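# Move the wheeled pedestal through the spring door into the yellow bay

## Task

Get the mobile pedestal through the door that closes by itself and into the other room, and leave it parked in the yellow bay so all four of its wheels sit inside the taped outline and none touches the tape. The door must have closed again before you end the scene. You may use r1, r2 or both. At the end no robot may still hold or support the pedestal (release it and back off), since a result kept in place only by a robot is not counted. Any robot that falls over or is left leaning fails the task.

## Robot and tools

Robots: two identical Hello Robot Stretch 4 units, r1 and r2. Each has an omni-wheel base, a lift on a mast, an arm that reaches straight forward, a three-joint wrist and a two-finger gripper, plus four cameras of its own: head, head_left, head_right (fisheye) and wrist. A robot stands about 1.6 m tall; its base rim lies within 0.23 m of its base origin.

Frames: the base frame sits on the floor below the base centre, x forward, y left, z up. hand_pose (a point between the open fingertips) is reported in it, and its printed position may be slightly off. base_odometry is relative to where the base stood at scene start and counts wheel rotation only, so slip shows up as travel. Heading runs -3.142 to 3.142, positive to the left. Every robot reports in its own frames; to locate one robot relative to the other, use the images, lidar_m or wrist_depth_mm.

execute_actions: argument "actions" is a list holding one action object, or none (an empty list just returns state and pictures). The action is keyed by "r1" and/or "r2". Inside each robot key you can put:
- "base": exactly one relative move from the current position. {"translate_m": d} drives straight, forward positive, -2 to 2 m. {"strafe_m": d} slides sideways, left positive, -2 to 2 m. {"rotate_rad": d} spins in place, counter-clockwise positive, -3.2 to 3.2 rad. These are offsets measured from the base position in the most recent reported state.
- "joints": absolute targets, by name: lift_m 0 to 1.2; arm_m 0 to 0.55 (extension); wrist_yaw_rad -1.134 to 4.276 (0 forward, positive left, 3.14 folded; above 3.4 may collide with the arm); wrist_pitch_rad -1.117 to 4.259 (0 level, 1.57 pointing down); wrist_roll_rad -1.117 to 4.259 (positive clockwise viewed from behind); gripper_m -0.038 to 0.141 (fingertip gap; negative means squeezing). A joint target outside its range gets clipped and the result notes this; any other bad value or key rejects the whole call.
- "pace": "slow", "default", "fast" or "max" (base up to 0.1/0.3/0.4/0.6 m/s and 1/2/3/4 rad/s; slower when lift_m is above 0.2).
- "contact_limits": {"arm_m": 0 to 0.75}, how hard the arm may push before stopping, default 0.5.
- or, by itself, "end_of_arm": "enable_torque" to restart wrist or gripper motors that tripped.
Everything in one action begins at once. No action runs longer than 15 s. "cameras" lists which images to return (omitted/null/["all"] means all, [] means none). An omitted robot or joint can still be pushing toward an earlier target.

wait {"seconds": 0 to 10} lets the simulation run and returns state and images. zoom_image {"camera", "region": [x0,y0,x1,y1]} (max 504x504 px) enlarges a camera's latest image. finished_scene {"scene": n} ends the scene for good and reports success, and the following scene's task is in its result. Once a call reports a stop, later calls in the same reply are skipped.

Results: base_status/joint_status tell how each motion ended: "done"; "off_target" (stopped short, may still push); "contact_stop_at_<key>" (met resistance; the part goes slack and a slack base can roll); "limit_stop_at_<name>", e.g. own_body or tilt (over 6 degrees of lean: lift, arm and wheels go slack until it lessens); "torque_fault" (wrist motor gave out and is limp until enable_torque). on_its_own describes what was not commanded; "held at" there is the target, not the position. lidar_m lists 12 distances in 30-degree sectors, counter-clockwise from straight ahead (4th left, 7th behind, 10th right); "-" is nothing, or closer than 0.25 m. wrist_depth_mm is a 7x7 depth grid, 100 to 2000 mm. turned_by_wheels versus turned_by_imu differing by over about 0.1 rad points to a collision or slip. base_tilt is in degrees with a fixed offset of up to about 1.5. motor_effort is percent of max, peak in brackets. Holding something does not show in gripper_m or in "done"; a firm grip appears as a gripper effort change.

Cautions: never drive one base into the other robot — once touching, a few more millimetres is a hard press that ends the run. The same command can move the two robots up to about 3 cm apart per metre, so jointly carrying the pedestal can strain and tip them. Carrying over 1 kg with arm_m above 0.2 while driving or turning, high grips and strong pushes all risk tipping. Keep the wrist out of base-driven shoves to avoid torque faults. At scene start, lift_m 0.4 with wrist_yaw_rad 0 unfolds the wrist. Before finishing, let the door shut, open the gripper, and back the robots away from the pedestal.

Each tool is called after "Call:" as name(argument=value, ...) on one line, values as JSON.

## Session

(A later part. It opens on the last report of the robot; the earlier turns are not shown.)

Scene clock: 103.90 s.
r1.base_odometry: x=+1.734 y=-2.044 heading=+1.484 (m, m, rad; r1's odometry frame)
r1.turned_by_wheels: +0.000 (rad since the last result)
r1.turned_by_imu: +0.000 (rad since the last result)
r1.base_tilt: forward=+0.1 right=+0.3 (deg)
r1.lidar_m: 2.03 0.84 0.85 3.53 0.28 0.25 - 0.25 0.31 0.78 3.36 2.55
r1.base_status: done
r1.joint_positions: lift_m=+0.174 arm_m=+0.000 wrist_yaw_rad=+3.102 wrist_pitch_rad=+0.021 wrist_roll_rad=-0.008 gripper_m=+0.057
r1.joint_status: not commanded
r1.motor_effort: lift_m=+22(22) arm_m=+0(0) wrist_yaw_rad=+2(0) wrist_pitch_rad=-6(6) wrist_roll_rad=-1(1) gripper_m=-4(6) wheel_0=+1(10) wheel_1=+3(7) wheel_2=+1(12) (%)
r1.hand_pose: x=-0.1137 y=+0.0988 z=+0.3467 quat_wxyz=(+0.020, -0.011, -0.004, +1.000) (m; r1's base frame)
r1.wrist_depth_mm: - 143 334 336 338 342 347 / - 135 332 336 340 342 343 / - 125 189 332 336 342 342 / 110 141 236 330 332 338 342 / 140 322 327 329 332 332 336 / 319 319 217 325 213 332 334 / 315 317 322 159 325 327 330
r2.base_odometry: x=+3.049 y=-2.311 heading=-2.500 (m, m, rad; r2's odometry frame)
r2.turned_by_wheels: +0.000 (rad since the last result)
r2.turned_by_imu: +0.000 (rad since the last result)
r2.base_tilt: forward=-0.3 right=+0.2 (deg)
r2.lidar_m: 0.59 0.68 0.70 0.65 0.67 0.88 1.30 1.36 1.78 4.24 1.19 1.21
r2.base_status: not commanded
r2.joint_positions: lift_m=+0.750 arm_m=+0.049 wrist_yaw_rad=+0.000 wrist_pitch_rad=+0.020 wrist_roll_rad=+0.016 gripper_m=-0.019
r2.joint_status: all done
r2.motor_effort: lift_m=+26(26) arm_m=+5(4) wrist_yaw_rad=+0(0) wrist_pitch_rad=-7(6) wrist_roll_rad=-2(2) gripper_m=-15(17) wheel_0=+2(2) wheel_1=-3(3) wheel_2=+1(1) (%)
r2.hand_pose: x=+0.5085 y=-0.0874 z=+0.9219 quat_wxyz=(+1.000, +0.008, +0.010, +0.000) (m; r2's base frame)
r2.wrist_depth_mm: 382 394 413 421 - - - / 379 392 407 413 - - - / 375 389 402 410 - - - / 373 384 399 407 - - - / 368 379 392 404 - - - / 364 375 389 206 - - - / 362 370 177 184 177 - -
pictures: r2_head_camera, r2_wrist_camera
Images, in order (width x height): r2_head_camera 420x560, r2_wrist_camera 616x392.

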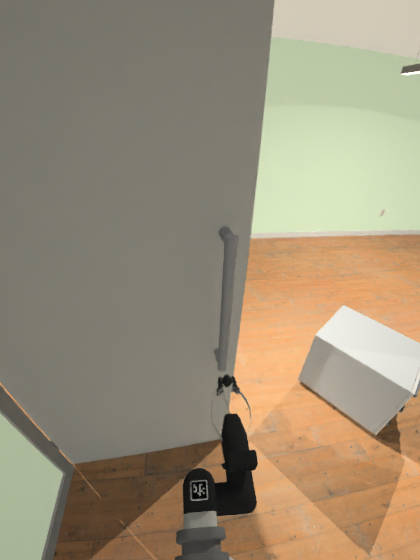

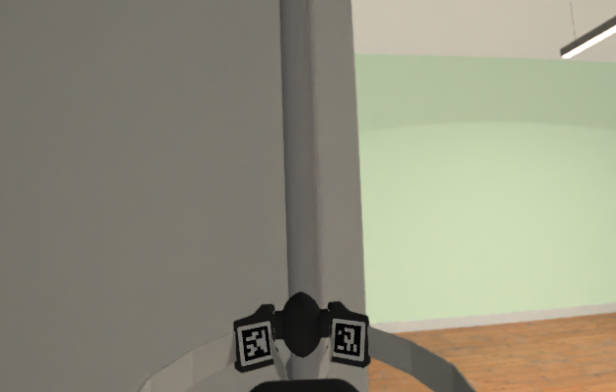

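Call:
execute_actions(actions=[{"r2":{"joints":{"gripper_m":0.08}}}], cameras=[])

Call:
execute_actions(actions=[{"r2":{"joints":{"arm_m":0.185}}}], cameras=[])

Call:
execute_actions(actions=[{"r2":{"joints":{"gripper_m":-0.03}}}], cameras=[])

Call:
execute_actions(actions=[{"r2":{"joints":{"arm_m":0.09},"pace":"slow"}}], cameras=["r2_head_camera","r2_wrist_camera"])

Scene clock: 111.10 s.
r1.base_odometry: x=+1.734 y=-2.044 heading=+1.484 (m, m, rad; r1's odometry frame)
r1.turned_by_wheels: +0.000 (rad since the last result)
r1.turned_by_imu: -0.001 (rad since the last result)
r1.base_tilt: forward=+0.1 right=+0.2 (deg)
r1.lidar_m: 2.00 0.83 0.82 3.55 0.27 0.25 - 0.25 0.30 0.79 3.34 2.55
r1.base_status: not commanded
r1.joint_positions: lift_m=+0.174 arm_m=+0.000 wrist_yaw_rad=+3.102 wrist_pitch_rad=+0.021 wrist_roll_rad=-0.008 gripper_m=+0.057
r1.joint_status: not commanded
r1.motor_effort: lift_m=+22(21) arm_m=+0(0) wrist_yaw_rad=+0(3) wrist_pitch_rad=-6(6) wrist_roll_rad=-2(1) gripper_m=-6(7) wheel_0=+1(1) wheel_1=+3(3) wheel_2=+1(1) (%)
r1.hand_pose: x=-0.1137 y=+0.0988 z=+0.3467 quat_wxyz=(+0.020, -0.011, -0.004, +1.000) (m; r1's base frame)
r1.wrist_depth_mm: - 144 334 340 342 343 345 / - 135 332 336 338 340 343 / - 125 189 330 338 340 342 / 110 140 236 330 336 338 340 / 140 320 325 327 330 332 338 / 317 320 218 324 213 330 332 / 317 317 320 159 327 327 332
r2.base_odometry: x=+3.049 y=-2.311 heading=-2.500 (m, m, rad; r2's odometry frame)
r2.turned_by_wheels: +0.000 (rad since the last result)
r2.turned_by_imu: +0.000 (rad since the last result)
r2.base_tilt: forward=-0.3 right=+0.1 (deg)
r2.lidar_m: 0.61 0.68 0.69 0.64 0.67 0.90 1.30 1.35 1.77 4.26 1.19 1.20
r2.base_status: not commanded
r2.joint_positions: lift_m=+0.750 arm_m=+0.049 wrist_yaw_rad=+0.000 wrist_pitch_rad=+0.020 wrist_roll_rad=+0.016 gripper_m=+0.080
r2.joint_status: all done
r2.motor_effort: lift_m=+25(25) arm_m=+5(4) wrist_yaw_rad=+0(0) wrist_pitch_rad=-6(6) wrist_roll_rad=-2(2) gripper_m=+1(16) wheel_0=+2(2) wheel_1=-2(2) wheel_2=+1(1) (%)
r2.hand_pose: x=+0.5085 y=-0.0874 z=+0.9219 quat_wxyz=(+1.000, +0.008, +0.010, +0.000) (m; r2's base frame)
r2.wrist_depth_mm: 382 394 410 421 - - - / 379 392 407 413 - - - / 375 387 402 413 - - - / 373 384 397 407 - - - / 368 379 392 402 - - - / 364 377 389 397 413 - - / 359 370 379 319 - - -
pictures: none
No camera images: the call's "cameras" was empty. Leave "cameras" out to get every camera's image.

Scene clock: 112.53 s.
r1.base_odometry: x=+1.734 y=-2.044 heading=+1.484 (m, m, rad; r1's odometry frame)
r1.turned_by_wheels: +0.000 (rad since the last result)
r1.turned_by_imu: +0.000 (rad since the last result)
r1.base_tilt: forward=+0.2 right=+0.3 (deg)
r1.lidar_m: 2.01 0.83 0.86 3.55 0.30 0.25 - 0.25 0.32 0.81 3.40 2.57
r1.base_status: not commanded
r1.joint_positions: lift_m=+0.174 arm_m=+0.000 wrist_yaw_rad=+3.102 wrist_pitch_rad=+0.021 wrist_roll_rad=-0.008 gripper_m=+0.057
r1.joint_status: not commanded
r1.motor_effort: lift_m=+21(21) arm_m=+0(0) wrist_yaw_rad=+0(1) wrist_pitch_rad=-6(6) wrist_roll_rad=-2(0) gripper_m=-3(6) wheel_0=+1(1) wheel_1=+3(3) wheel_2=+1(1) (%)
r1.hand_pose: x=-0.1137 y=+0.0988 z=+0.3467 quat_wxyz=(+0.020, -0.011, -0.004, +1.000) (m; r1's base frame)
r1.wrist_depth_mm: - 144 334 338 340 343 345 / - 135 332 334 338 340 342 / - 125 189 332 334 336 342 / 110 141 236 329 334 338 338 / 140 324 324 327 330 336 336 / 317 319 216 325 213 330 334 / 315 317 320 158 324 329 332
r2.base_odometry: x=+3.049 y=-2.311 heading=-2.500 (m, m, rad; r2's odometry frame)
r2.turned_by_wheels: +0.000 (rad since the last result)
r2.turned_by_imu: +0.000 (rad since the last result)
r2.base_tilt: forward=-0.3 right=+0.2 (deg)
r2.lidar_m: 0.61 0.66 0.70 0.63 0.67 0.90 1.31 1.34 1.76 4.23 1.19 1.20
r2.base_status: not commanded
r2.joint_positions: lift_m=+0.750 arm_m=+0.184 wrist_yaw_rad=+0.000 wrist_pitch_rad=+0.020 wrist_roll_rad=+0.016 gripper_m=+0.080
r2.joint_status: all done
r2.motor_effort: lift_m=+25(25) arm_m=+5(2) wrist_yaw_rad=-1(0) wrist_pitch_rad=-7(7) wrist_roll_rad=-2(2) gripper_m=+0(1) wheel_0=+2(2) wheel_1=-2(2) wheel_2=+1(1) (%)
r2.hand_pose: x=+0.6435 y=-0.0874 z=+0.9219 quat_wxyz=(+1.000, +0.008, +0.010, +0.000) (m; r2's base frame)
r2.wrist_depth_mm: 256 264 274 204 - - - / 254 262 272 203 - - - / 251 259 268 201 - - - / 249 257 266 199 - - - / 246 255 264 195 - - - / 244 253 260 193 274 - - / 241 248 254 188 273 - -
pictures: none
No camera images: the call's "cameras" was empty. Leave "cameras" out to get every camera's image.

Scene clock: 114.33 s.
r1.base_odometry: x=+1.734 y=-2.044 heading=+1.484 (m, m, rad; r1's odometry frame)
r1.turned_by_wheels: +0.000 (rad since the last result)
r1.turned_by_imu: +0.000 (rad since the last result)
r1.base_tilt: forward=+0.1 right=+0.3 (deg)
r1.lidar_m: 1.98 0.83 0.85 3.55 0.27 0.25 - 0.25 1.03 0.79 3.38 2.50
r1.base_status: not commanded
r1.joint_positions: lift_m=+0.174 arm_m=+0.000 wrist_yaw_rad=+3.102 wrist_pitch_rad=+0.021 wrist_roll_rad=-0.008 gripper_m=+0.057
r1.joint_status: not commanded
r1.motor_effort: lift_m=+22(22) arm_m=+0(0) wrist_yaw_rad=+1(1) wrist_pitch_rad=-6(6) wrist_roll_rad=-1(1) gripper_m=-7(5) wheel_0=+1(1) wheel_1=+3(3) wheel_2=+1(1) (%)
r1.hand_pose: x=-0.1137 y=+0.0988 z=+0.3467 quat_wxyz=(+0.020, -0.011, -0.004, +1.000) (m; r1's base frame)
r1.wrist_depth_mm: - 144 343 345 345 349 351 / - 135 340 343 345 345 347 / - 125 189 342 342 345 345 / 110 141 236 336 340 343 342 / 140 332 334 338 338 338 342 / 329 332 216 334 213 338 340 / 327 327 330 159 332 336 338
r2.base_odometry: x=+3.048 y=-2.310 heading=-2.501 (m, m, rad; r2's odometry frame)
r2.turned_by_wheels: -0.001 (rad since the last result)
r2.turned_by_imu: +0.000 (rad since the last result)
r2.base_tilt: forward=-0.3 right=+0.2 (deg)
r2.lidar_m: 0.59 0.64 0.69 0.64 0.66 0.89 1.30 1.34 1.76 4.27 1.19 1.22
r2.base_status: not commanded
r2.joint_positions: lift_m=+0.750 arm_m=+0.185 wrist_yaw_rad=-0.002 wrist_pitch_rad=+0.021 wrist_roll_rad=+0.016 gripper_m=-0.029
r2.joint_status: all done
r2.motor_effort: lift_m=+26(25) arm_m=-1(4) wrist_yaw_rad=+5(12) wrist_pitch_rad=-7(8) wrist_roll_rad=-2(2) gripper_m=-28(30) wheel_0=-6(6) wheel_1=-3(3) wheel_2=+3(3) (%)
r2.hand_pose: x=+0.6443 y=-0.0879 z=+0.9219 quat_wxyz=(+1.000, +0.008, +0.010, -0.001) (m; r2's base frame)
r2.wrist_depth_mm: 245 253 262 190 - - - / 243 251 259 187 - - - / 240 249 257 185 - - - / 238 246 254 183 - - - / 236 243 252 182 268 - - / 234 241 247 181 265 - - / 231 236 176 176 179 - -
pictures: none
No camera images: the call's "cameras" was empty. Leave "cameras" out to get every camera's image.

Scene clock: 116.57 s.
r1.base_odometry: x=+1.734 y=-2.044 heading=+1.484 (m, m, rad; r1's odometry frame)
r1.turned_by_wheels: +0.000 (rad since the last result)
r1.turned_by_imu: -0.001 (rad since the last result)
r1.base_tilt: forward=+0.2 right=+0.3 (deg)
r1.lidar_m: 2.03 0.84 0.82 3.54 0.35 0.26 0.26 0.31 0.98 0.76 3.36 2.57
r1.base_status: not commanded
r1.joint_positions: lift_m=+0.174 arm_m=+0.000 wrist_yaw_rad=+3.102 wrist_pitch_rad=+0.021 wrist_roll_rad=-0.008 gripper_m=+0.057
r1.joint_status: not commanded
r1.motor_effort: lift_m=+22(21) arm_m=+0(0) wrist_yaw_rad=+0(2) wrist_pitch_rad=-7(6) wrist_roll_rad=-1(1) gripper_m=-3(3) wheel_0=+1(1) wheel_1=+3(3) wheel_2=+1(1) (%)
r1.hand_pose: x=-0.1137 y=+0.0988 z=+0.3467 quat_wxyz=(+0.020, -0.011, -0.004, +1.000) (m; r1's base frame)
r1.wrist_depth_mm: - 144 421 410 402 394 389 / - 135 415 410 399 392 387 / - 126 189 410 402 392 384 / 110 141 235 404 397 387 382 / 139 415 410 404 394 382 377 / 421 418 218 399 213 379 375 / 424 415 402 159 384 375 373
r2.base_odometry: x=+3.048 y=-2.311 heading=-2.501 (m, m, rad; r2's odometry frame)
r2.turned_by_wheels: +0.000 (rad since the last result)
r2.turned_by_imu: +0.001 (rad since the last result)
r2.base_tilt: forward=-0.3 right=+0.2 (deg)
r2.lidar_m: 0.48 0.59 0.68 0.64 0.66 0.89 1.31 1.33 1.76 4.25 1.19 0.60
r2.base_status: not commanded
r2.joint_positions: lift_m=+0.750 arm_m=+0.091 wrist_yaw_rad=+0.003 wrist_pitch_rad=+0.021 wrist_roll_rad=+0.016 gripper_m=-0.029
r2.joint_status: all done
r2.motor_effort: lift_m=+25(26) arm_m=-8(13) wrist_yaw_rad=-8(8) wrist_pitch_rad=-8(8) wrist_roll_rad=-2(2) gripper_m=-26(29) wheel_0=-3(6) wheel_1=-3(3) wheel_2=+5(4) (%)
r2.hand_pose: x=+0.5510 y=-0.0866 z=+0.9217 quat_wxyz=(+1.000, +0.008, +0.011, +0.001) (m; r2's base frame)
r2.wrist_depth_mm: 265 267 268 188 271 - - / 264 265 265 186 268 - - / 260 262 263 185 265 - - / 258 259 259 184 263 - - / 256 257 258 183 260 - - / 253 254 255 180 257 - - / 251 252 175 177 177 - -
pictures: r2_head_camera, r2_wrist_camera
Images, in order (width x height): r2_head_camera 420x560, r2_wrist_camera 616x392.

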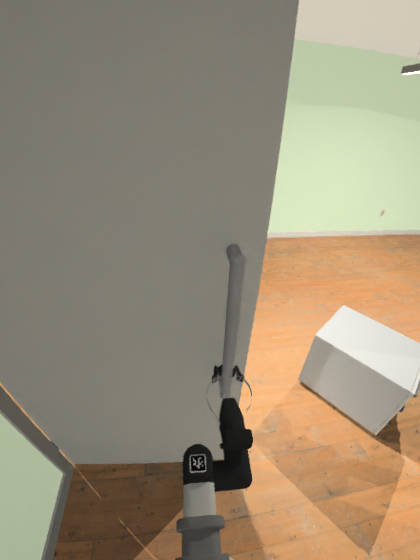

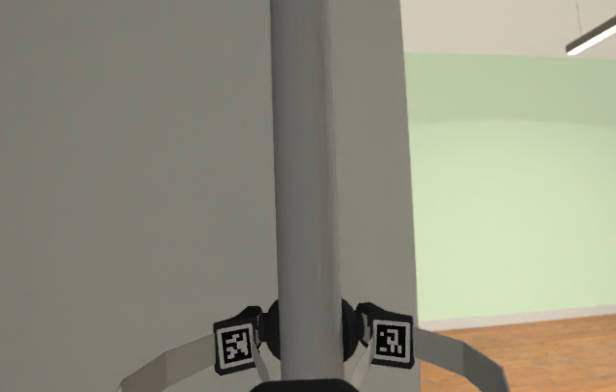

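Call:
execute_actions(actions=[{"r1":{"base":{"translate_m":0.65},"pace":"fast"}}], cameras=[])

Call:
execute_actions(actions=[{"r1":{"base":{"strafe_m":-2},"pace":"fast","joints":{"lift_m":0.4,"wrist_yaw_rad":0,"gripper_m":0.14}}}], cameras=[])

Call:
execute_actions(actions=[{"r1":{"base":{"translate_m":-0.95},"pace":"fast","joints":{"lift_m":0.15}}}], cameras=[])

Call:
execute_actions(actions=[{"r1":{"base":{"rotate_rad":1.45}}}], cameras=["r1_head_camera","r1_wrist_camera"])

Scene clock: 127.83 s.
r1.base_odometry: x=+1.791 y=-1.396 heading=+1.484 (m, m, rad; r1's odometry frame)
r1.turned_by_wheels: +0.000 (rad since the last result)
r1.turned_by_imu: +0.000 (rad since the last result)
r1.base_tilt: forward=+0.1 right=+0.2 (deg)
r1.lidar_m: 1.84 0.80 0.59 0.55 3.70 0.91 0.90 3.03 1.01 5.21 2.51 1.89
r1.base_status: done
r1.joint_positions: lift_m=+0.174 arm_m=+0.000 wrist_yaw_rad=+3.102 wrist_pitch_rad=+0.021 wrist_roll_rad=-0.008 gripper_m=+0.057
r1.joint_status: not commanded
r1.motor_effort: lift_m=+22(21) arm_m=+0(0) wrist_yaw_rad=-1(0) wrist_pitch_rad=-6(6) wrist_roll_rad=-2(1) gripper_m=-1(2) wheel_0=+3(9) wheel_1=+2(9) wheel_2=-3(17) (%)
r1.hand_pose: x=-0.1137 y=+0.0988 z=+0.3467 quat_wxyz=(+0.020, -0.011, -0.004, +1.000) (m; r1's base frame)
r1.wrist_depth_mm: - 144 1098 1078 1060 1042 - / - 135 1098 1078 1042 1042 - / - 126 190 1042 1042 1042 - / 110 141 236 1060 1060 1025 - / 140 - 1078 1078 1025 1008 - / 1708 1756 216 1060 213 1008 1499 / 1060 1060 917 159 946 976 1025
r2.base_odometry: x=+3.048 y=-2.311 heading=-2.501 (m, m, rad; r2's odometry frame)
r2.turned_by_wheels: +0.000 (rad since the last result)
r2.turned_by_imu: +0.001 (rad since the last result)
r2.base_tilt: forward=-0.3 right=+0.3 (deg)
r2.lidar_m: 0.51 0.59 0.69 0.63 0.67 0.88 1.30 1.34 1.78 4.25 1.20 0.58
r2.base_status: not commanded
r2.joint_positions: lift_m=+0.750 arm_m=+0.091 wrist_yaw_rad=+0.003 wrist_pitch_rad=+0.021 wrist_roll_rad=+0.016 gripper_m=-0.029
r2.joint_status: not commanded
r2.motor_effort: lift_m=+26(25) arm_m=-8(9) wrist_yaw_rad=-8(8) wrist_pitch_rad=-9(8) wrist_roll_rad=-2(1) gripper_m=-29(28) wheel_0=-3(3) wheel_1=-3(3) wheel_2=+4(4) (%)
r2.hand_pose: x=+0.5510 y=-0.0866 z=+0.9217 quat_wxyz=(+1.000, +0.008, +0.011, +0.001) (m; r2's base frame)
r2.wrist_depth_mm: 266 267 268 188 272 - - / 264 264 266 186 268 - - / 262 262 263 185 266 - - / 258 259 260 184 263 - - / 255 256 257 183 260 - - / 253 254 255 180 257 - - / 252 253 176 177 177 - -
pictures: none
No camera images: the call's "cameras" was empty. Leave "cameras" out to get every camera's image.

Scene clock: 133.97 s.
r1.base_odometry: x=+3.783 y=-1.569 heading=+1.484 (m, m, rad; r1's odometry frame)
r1.turned_by_wheels: +0.000 (rad since the last result)
r1.turned_by_imu: -0.001 (rad since the last result)
r1.base_tilt: forward=+0.1 right=+0.3 (deg)
r1.lidar_m: 1.72 1.84 2.62 2.56 0.88 0.92 2.98 3.21 3.31 3.23 2.34 1.78
r1.base_status: done
r1.joint_positions: lift_m=+0.400 arm_m=+0.000 wrist_yaw_rad=+0.000 wrist_pitch_rad=+0.021 wrist_roll_rad=-0.008 gripper_m=+0.140
r1.joint_status: all done
r1.motor_effort: lift_m=+23(25) arm_m=+0(0) wrist_yaw_rad=+0(5) wrist_pitch_rad=-6(7) wrist_roll_rad=-2(1) gripper_m=-1(4) wheel_0=+0(12) wheel_1=+1(14) wheel_2=+0(2) (%)
r1.hand_pose: x=+0.4595 y=-0.0874 z=+0.5720 quat_wxyz=(+1.000, -0.004, +0.010, +0.000) (m; r1's base frame)
r1.wrist_depth_mm: 1661 1618 1618 1576 1576 1576 1537 / 1708 1661 1576 1618 1537 1537 1537 / 1661 1618 1661 1618 1537 1537 1537 / 1661 1618 1576 1576 1576 1499 1499 / 1576 1618 1576 1537 1537 1499 1464 / 1618 1576 1537 1537 1537 211 1430 / 1576 1499 1537 154 1499 1464 1430
r2.base_odometry: x=+3.048 y=-2.311 heading=-2.501 (m, m, rad; r2's odometry frame)
r2.turned_by_wheels: +0.000 (rad since the last result)
r2.turned_by_imu: +0.001 (rad since the last result)
r2.base_tilt: forward=-0.3 right=+0.2 (deg)
r2.lidar_m: 0.50 0.60 0.70 0.64 0.67 0.89 1.30 1.35 1.79 4.25 1.18 0.59
r2.base_status: not commanded
r2.joint_positions: lift_m=+0.750 arm_m=+0.091 wrist_yaw_rad=+0.003 wrist_pitch_rad=+0.021 wrist_roll_rad=+0.016 gripper_m=-0.029
r2.joint_status: not commanded
r2.motor_effort: lift_m=+26(26) arm_m=-9(8) wrist_yaw_rad=-8(8) wrist_pitch_rad=-8(9) wrist_roll_rad=-2(2) gripper_m=-26(28) wheel_0=-3(3) wheel_1=-3(3) wheel_2=+5(4) (%)
r2.hand_pose: x=+0.5510 y=-0.0866 z=+0.9217 quat_wxyz=(+1.000, +0.008, +0.011, +0.001) (m; r2's base frame)
r2.wrist_depth_mm: 266 266 268 188 271 - - / 264 265 265 186 268 - - / 260 262 263 185 265 - - / 258 260 260 184 263 - - / 256 256 258 183 260 - - / 254 255 255 180 258 - - / 250 252 176 176 177 - -
pictures: none
No camera images: the call's "cameras" was empty. Leave "cameras" out to get every camera's image.

Scene clock: 137.63 s.
r1.base_odometry: x=+3.701 y=-2.515 heading=+1.484 (m, m, rad; r1's odometry frame)
r1.turned_by_wheels: +0.000 (rad since the last result)
r1.turned_by_imu: -0.003 (rad since the last result)
r1.base_tilt: forward=+0.1 right=+0.2 (deg)
r1.lidar_m: 2.66 2.83 0.60 0.52 1.89 2.10 2.04 2.15 3.11 3.17 3.37 2.74
r1.base_status: done
r1.joint_positions: lift_m=+0.150 arm_m=+0.000 wrist_yaw_rad=+0.000 wrist_pitch_rad=+0.021 wrist_roll_rad=-0.008 gripper_m=+0.140
r1.joint_status: all done
r1.motor_effort: lift_m=+19(21) arm_m=+0(0) wrist_yaw_rad=+1(2) wrist_pitch_rad=-6(6) wrist_roll_rad=-2(1) gripper_m=+1(1) wheel_0=-3(9) wheel_1=-2(9) wheel_2=+1(16) (%)
r1.hand_pose: x=+0.4595 y=-0.0874 z=+0.3224 quat_wxyz=(+1.000, -0.004, +0.010, +0.000) (m; r1's base frame)
r1.wrist_depth_mm: - - - - - - - / - - - - - - - / - - - - - - - / - - - - - - - / - - - - - - - / 1537 1281 1618 1618 1537 211 1499 / 976 904 904 154 904 904 991
r2.base_odometry: x=+3.048 y=-2.311 heading=-2.501 (m, m, rad; r2's odometry frame)
r2.turned_by_wheels: +0.000 (rad since the last result)
r2.turned_by_imu: +0.000 (rad since the last result)
r2.base_tilt: forward=-0.3 right=+0.1 (deg)
r2.lidar_m: 0.47 0.60 0.69 0.64 0.66 0.90 1.30 1.35 1.77 4.27 1.19 0.60
r2.base_status: not commanded
r2.joint_positions: lift_m=+0.750 arm_m=+0.091 wrist_yaw_rad=+0.003 wrist_pitch_rad=+0.021 wrist_roll_rad=+0.016 gripper_m=-0.029
r2.joint_status: not commanded
r2.motor_effort: lift_m=+26(26) arm_m=-8(8) wrist_yaw_rad=-8(8) wrist_pitch_rad=-9(9) wrist_roll_rad=-2(2) gripper_m=-26(28) wheel_0=-3(3) wheel_1=-3(3) wheel_2=+5(4) (%)
r2.hand_pose: x=+0.5510 y=-0.0866 z=+0.9217 quat_wxyz=(+1.000, +0.008, +0.011, +0.001) (m; r2's base frame)
r2.wrist_depth_mm: 266 266 267 188 271 - - / 263 264 265 186 270 - - / 262 262 263 185 265 - - / 258 258 260 184 263 - - / 255 256 258 183 260 - - / 254 255 255 180 257 - - / 252 252 176 176 177 - -
pictures: none
No camera images: the call's "cameras" was empty. Leave "cameras" out to get every camera's image.

Scene clock: 139.63 s.
r1.base_odometry: x=+3.701 y=-2.515 heading=+2.933 (m, m, rad; r1's odometry frame)
r1.turned_by_wheels: +1.449 (rad since the last result)
r1.turned_by_imu: +1.437 (rad since the last result)
r1.base_tilt: forward=+0.2 right=+0.3 (deg)
r1.lidar_m: 0.53 0.81 2.16 2.04 2.07 2.75 3.19 3.25 2.83 2.68 2.76 0.72
r1.base_status: done
r1.joint_positions: lift_m=+0.150 arm_m=+0.000 wrist_yaw_rad=+0.000 wrist_pitch_rad=+0.021 wrist_roll_rad=-0.008 gripper_m=+0.140
r1.joint_status: not commanded
r1.motor_effort: lift_m=+20(20) arm_m=+0(0) wrist_yaw_rad=+0(2) wrist_pitch_rad=-6(6) wrist_roll_rad=-1(1) gripper_m=+0(1) wheel_0=-5(10) wheel_1=-4(8) wheel_2=-3(13) (%)
r1.hand_pose: x=+0.4595 y=-0.0874 z=+0.3223 quat_wxyz=(+1.000, -0.004, +0.010, +0.000) (m; r1's base frame)
r1.wrist_depth_mm: - - - - - - - / - - 343 - - - - / - 473 330 382 469 - - / - 466 327 377 462 603 - / - 466 325 379 455 597 - / 1537 389 314 373 442 213 1537 / 976 415 312 154 449 539 1008
r2.base_odometry: x=+3.048 y=-2.311 heading=-2.501 (m, m, rad; r2's odometry frame)
r2.turned_by_wheels: +0.000 (rad since the last result)
r2.turned_by_imu: +0.000 (rad since the last result)
r2.base_tilt: forward=-0.3 right=+0.2 (deg)
r2.lidar_m: 0.50 0.58 0.69 0.64 0.67 0.89 1.30 1.32 1.78 4.22 1.19 0.61
r2.base_status: not commanded
r2.joint_positions: lift_m=+0.750 arm_m=+0.091 wrist_yaw_rad=+0.003 wrist_pitch_rad=+0.021 wrist_roll_rad=+0.016 gripper_m=-0.029
r2.joint_status: not commanded
r2.motor_effort: lift_m=+25(26) arm_m=-8(8) wrist_yaw_rad=-8(8) wrist_pitch_rad=-8(9) wrist_roll_rad=-2(2) gripper_m=-26(26) wheel_0=-3(3) wheel_1=-3(3) wheel_2=+4(5) (%)
r2.hand_pose: x=+0.5510 y=-0.0866 z=+0.9217 quat_wxyz=(+1.000, +0.008, +0.011, +0.001) (m; r2's base frame)
r2.wrist_depth_mm: 266 266 267 188 271 - - / 264 265 265 186 268 - - / 260 263 263 185 265 - - / 259 259 260 183 263 - - / 256 257 258 183 260 - - / 253 255 255 180 258 - - / 251 252 175 177 177 - -
pictures: r1_head_camera, r1_wrist_camera
Images, in order (width x height): r1_head_camera 420x560, r1_wrist_camera 616x392.

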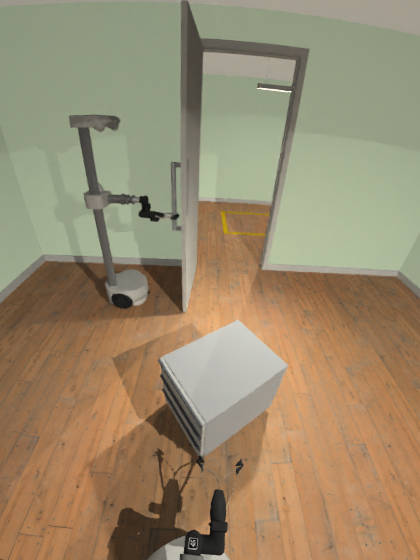

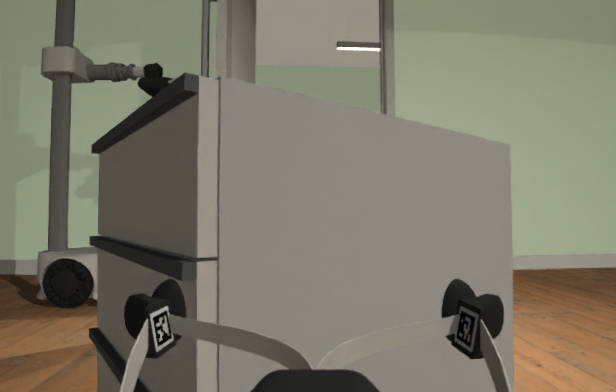

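Call:
execute_actions(actions=[{"r1":{"base":{"strafe_m":0.05},"joints":{"arm_m":0.11}}}], cameras=["r1_head_camera"])

Call:
execute_actions(actions=[{"r1":{"base":{"rotate_rad":-0.4},"joints":{"arm_m":0.2},"pace":"slow"}}], cameras=["r1_head_camera"])

Scene clock: 145.30 s.
r1.base_odometry: x=+3.690 y=-2.564 heading=+2.933 (m, m, rad; r1's odometry frame)
r1.turned_by_wheels: +0.000 (rad since the last result)
r1.turned_by_imu: -0.001 (rad since the last result)
r1.base_tilt: forward=+0.1 right=+0.2 (deg)
r1.lidar_m: 0.52 1.85 2.10 1.98 2.04 2.66 3.18 3.22 2.91 2.72 2.78 0.66
r1.base_status: done
r1.joint_positions: lift_m=+0.150 arm_m=+0.108 wrist_yaw_rad=+0.000 wrist_pitch_rad=+0.021 wrist_roll_rad=-0.008 gripper_m=+0.140
r1.joint_status: all done
r1.motor_effort: lift_m=+20(20) arm_m=+9(8) wrist_yaw_rad=-1(0) wrist_pitch_rad=-6(7) wrist_roll_rad=-1(1) gripper_m=-2(3) wheel_0=-1(12) wheel_1=+2(10) wheel_2=+0(1) (%)
r1.hand_pose: x=+0.5678 y=-0.0874 z=+0.3223 quat_wxyz=(+1.000, -0.004, +0.010, +0.000) (m; r1's base frame)
r1.wrist_depth_mm: - - 213 246 - - - / - 359 215 231 283 - - / - 364 213 230 281 362 525 / - 357 211 229 279 362 496 / 1537 342 210 227 277 357 492 / 1430 256 204 227 268 213 492 / 960 317 208 154 270 325 473
r2.base_odometry: x=+3.048 y=-2.311 heading=-2.501 (m, m, rad; r2's odometry frame)
r2.turned_by_wheels: +0.000 (rad since the last result)
r2.turned_by_imu: +0.000 (rad since the last result)
r2.base_tilt: forward=-0.3 right=+0.2 (deg)
r2.lidar_m: 0.51 0.60 0.69 0.65 0.67 0.89 1.30 1.32 1.78 4.24 1.19 0.59
r2.base_status: not commanded
r2.joint_positions: lift_m=+0.750 arm_m=+0.091 wrist_yaw_rad=+0.003 wrist_pitch_rad=+0.021 wrist_roll_rad=+0.016 gripper_m=-0.029
r2.joint_status: not commanded
r2.motor_effort: lift_m=+25(26) arm_m=-8(9) wrist_yaw_rad=-8(8) wrist_pitch_rad=-8(9) wrist_roll_rad=-2(2) gripper_m=-26(27) wheel_0=-3(3) wheel_1=-3(3) wheel_2=+5(4) (%)
r2.hand_pose: x=+0.5510 y=-0.0866 z=+0.9217 quat_wxyz=(+1.000, +0.008, +0.011, +0.001) (m; r2's base frame)
r2.wrist_depth_mm: 265 267 268 189 271 - - / 264 265 265 186 268 - - / 260 263 263 185 265 - - / 257 258 260 183 263 - - / 256 256 257 183 260 - - / 254 255 256 180 258 - - / 251 252 176 177 177 - -
pictures: r1_head_camera
Images, in order (width x height): r1_head_camera 420x560.

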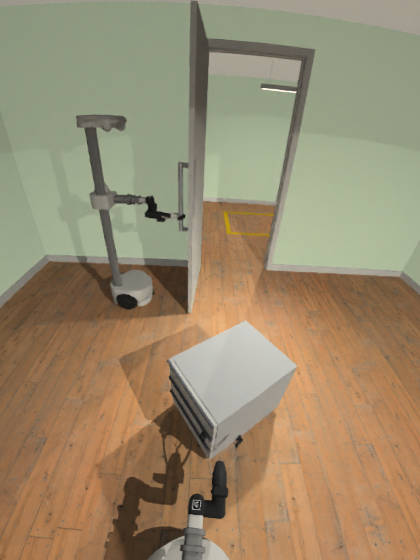

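Scene clock: 147.47 s.
r1.base_odometry: x=+3.691 y=-2.564 heading=+2.534 (m, m, rad; r1's odometry frame)
r1.turned_by_wheels: -0.399 (rad since the last result)
r1.turned_by_imu: -0.390 (rad since the last result)
r1.base_tilt: forward=+0.1 right=+0.3 (deg)
r1.lidar_m: 0.65 0.70 1.85 2.01 1.97 2.11 3.07 3.17 3.35 2.80 2.72 2.89
r1.base_status: done
r1.joint_positions: lift_m=+0.150 arm_m=+0.198 wrist_yaw_rad=+0.000 wrist_pitch_rad=+0.021 wrist_roll_rad=-0.008 gripper_m=+0.140
r1.joint_status: all done
r1.motor_effort: lift_m=+20(20) arm_m=+12(18) wrist_yaw_rad=+1(78) wrist_pitch_rad=-7(8) wrist_roll_rad=+0(2) gripper_m=-4(12) wheel_0=+7(26) wheel_1=+8(17) wheel_2=-2(16) (%)
r1.hand_pose: x=+0.6572 y=-0.0874 z=+0.3222 quat_wxyz=(+1.000, -0.004, +0.011, +0.000) (m; r1's base frame)
r1.wrist_depth_mm: 1464 - - - - - - / 262 251 265 - - - - / 260 251 264 - - - - / 259 250 264 661 - - - / 257 247 263 647 - - - / 256 212 260 647 1537 213 1499 / 254 243 240 150 878 878 976
r2.base_odometry: x=+3.048 y=-2.311 heading=-2.501 (m, m, rad; r2's odometry frame)
r2.turned_by_wheels: +0.000 (rad since the last result)
r2.turned_by_imu: +0.000 (rad since the last result)
r2.base_tilt: forward=-0.3 right=+0.1 (deg)
r2.lidar_m: 0.50 0.60 0.69 0.65 0.68 0.89 1.30 1.34 1.79 4.24 1.22 0.59
r2.base_status: not commanded
r2.joint_positions: lift_m=+0.750 arm_m=+0.091 wrist_yaw_rad=+0.003 wrist_pitch_rad=+0.021 wrist_roll_rad=+0.016 gripper_m=-0.029
r2.joint_status: not commanded
r2.motor_effort: lift_m=+25(26) arm_m=-8(8) wrist_yaw_rad=-9(8) wrist_pitch_rad=-9(8) wrist_roll_rad=-2(2) gripper_m=-28(27) wheel_0=-3(3) wheel_1=-3(3) wheel_2=+5(4) (%)
r2.hand_pose: x=+0.5510 y=-0.0866 z=+0.9217 quat_wxyz=(+1.000, +0.008, +0.011, +0.001) (m; r2's base frame)
r2.wrist_depth_mm: 265 267 268 188 271 - - / 264 265 265 186 267 - - / 260 262 263 185 265 - - / 259 259 260 184 263 - - / 255 256 258 183 260 - - / 254 254 256 180 256 - - / 251 252 176 177 177 - -
pictures: r1_head_camera
Images, in order (width x height): r1_head_camera 420x560.

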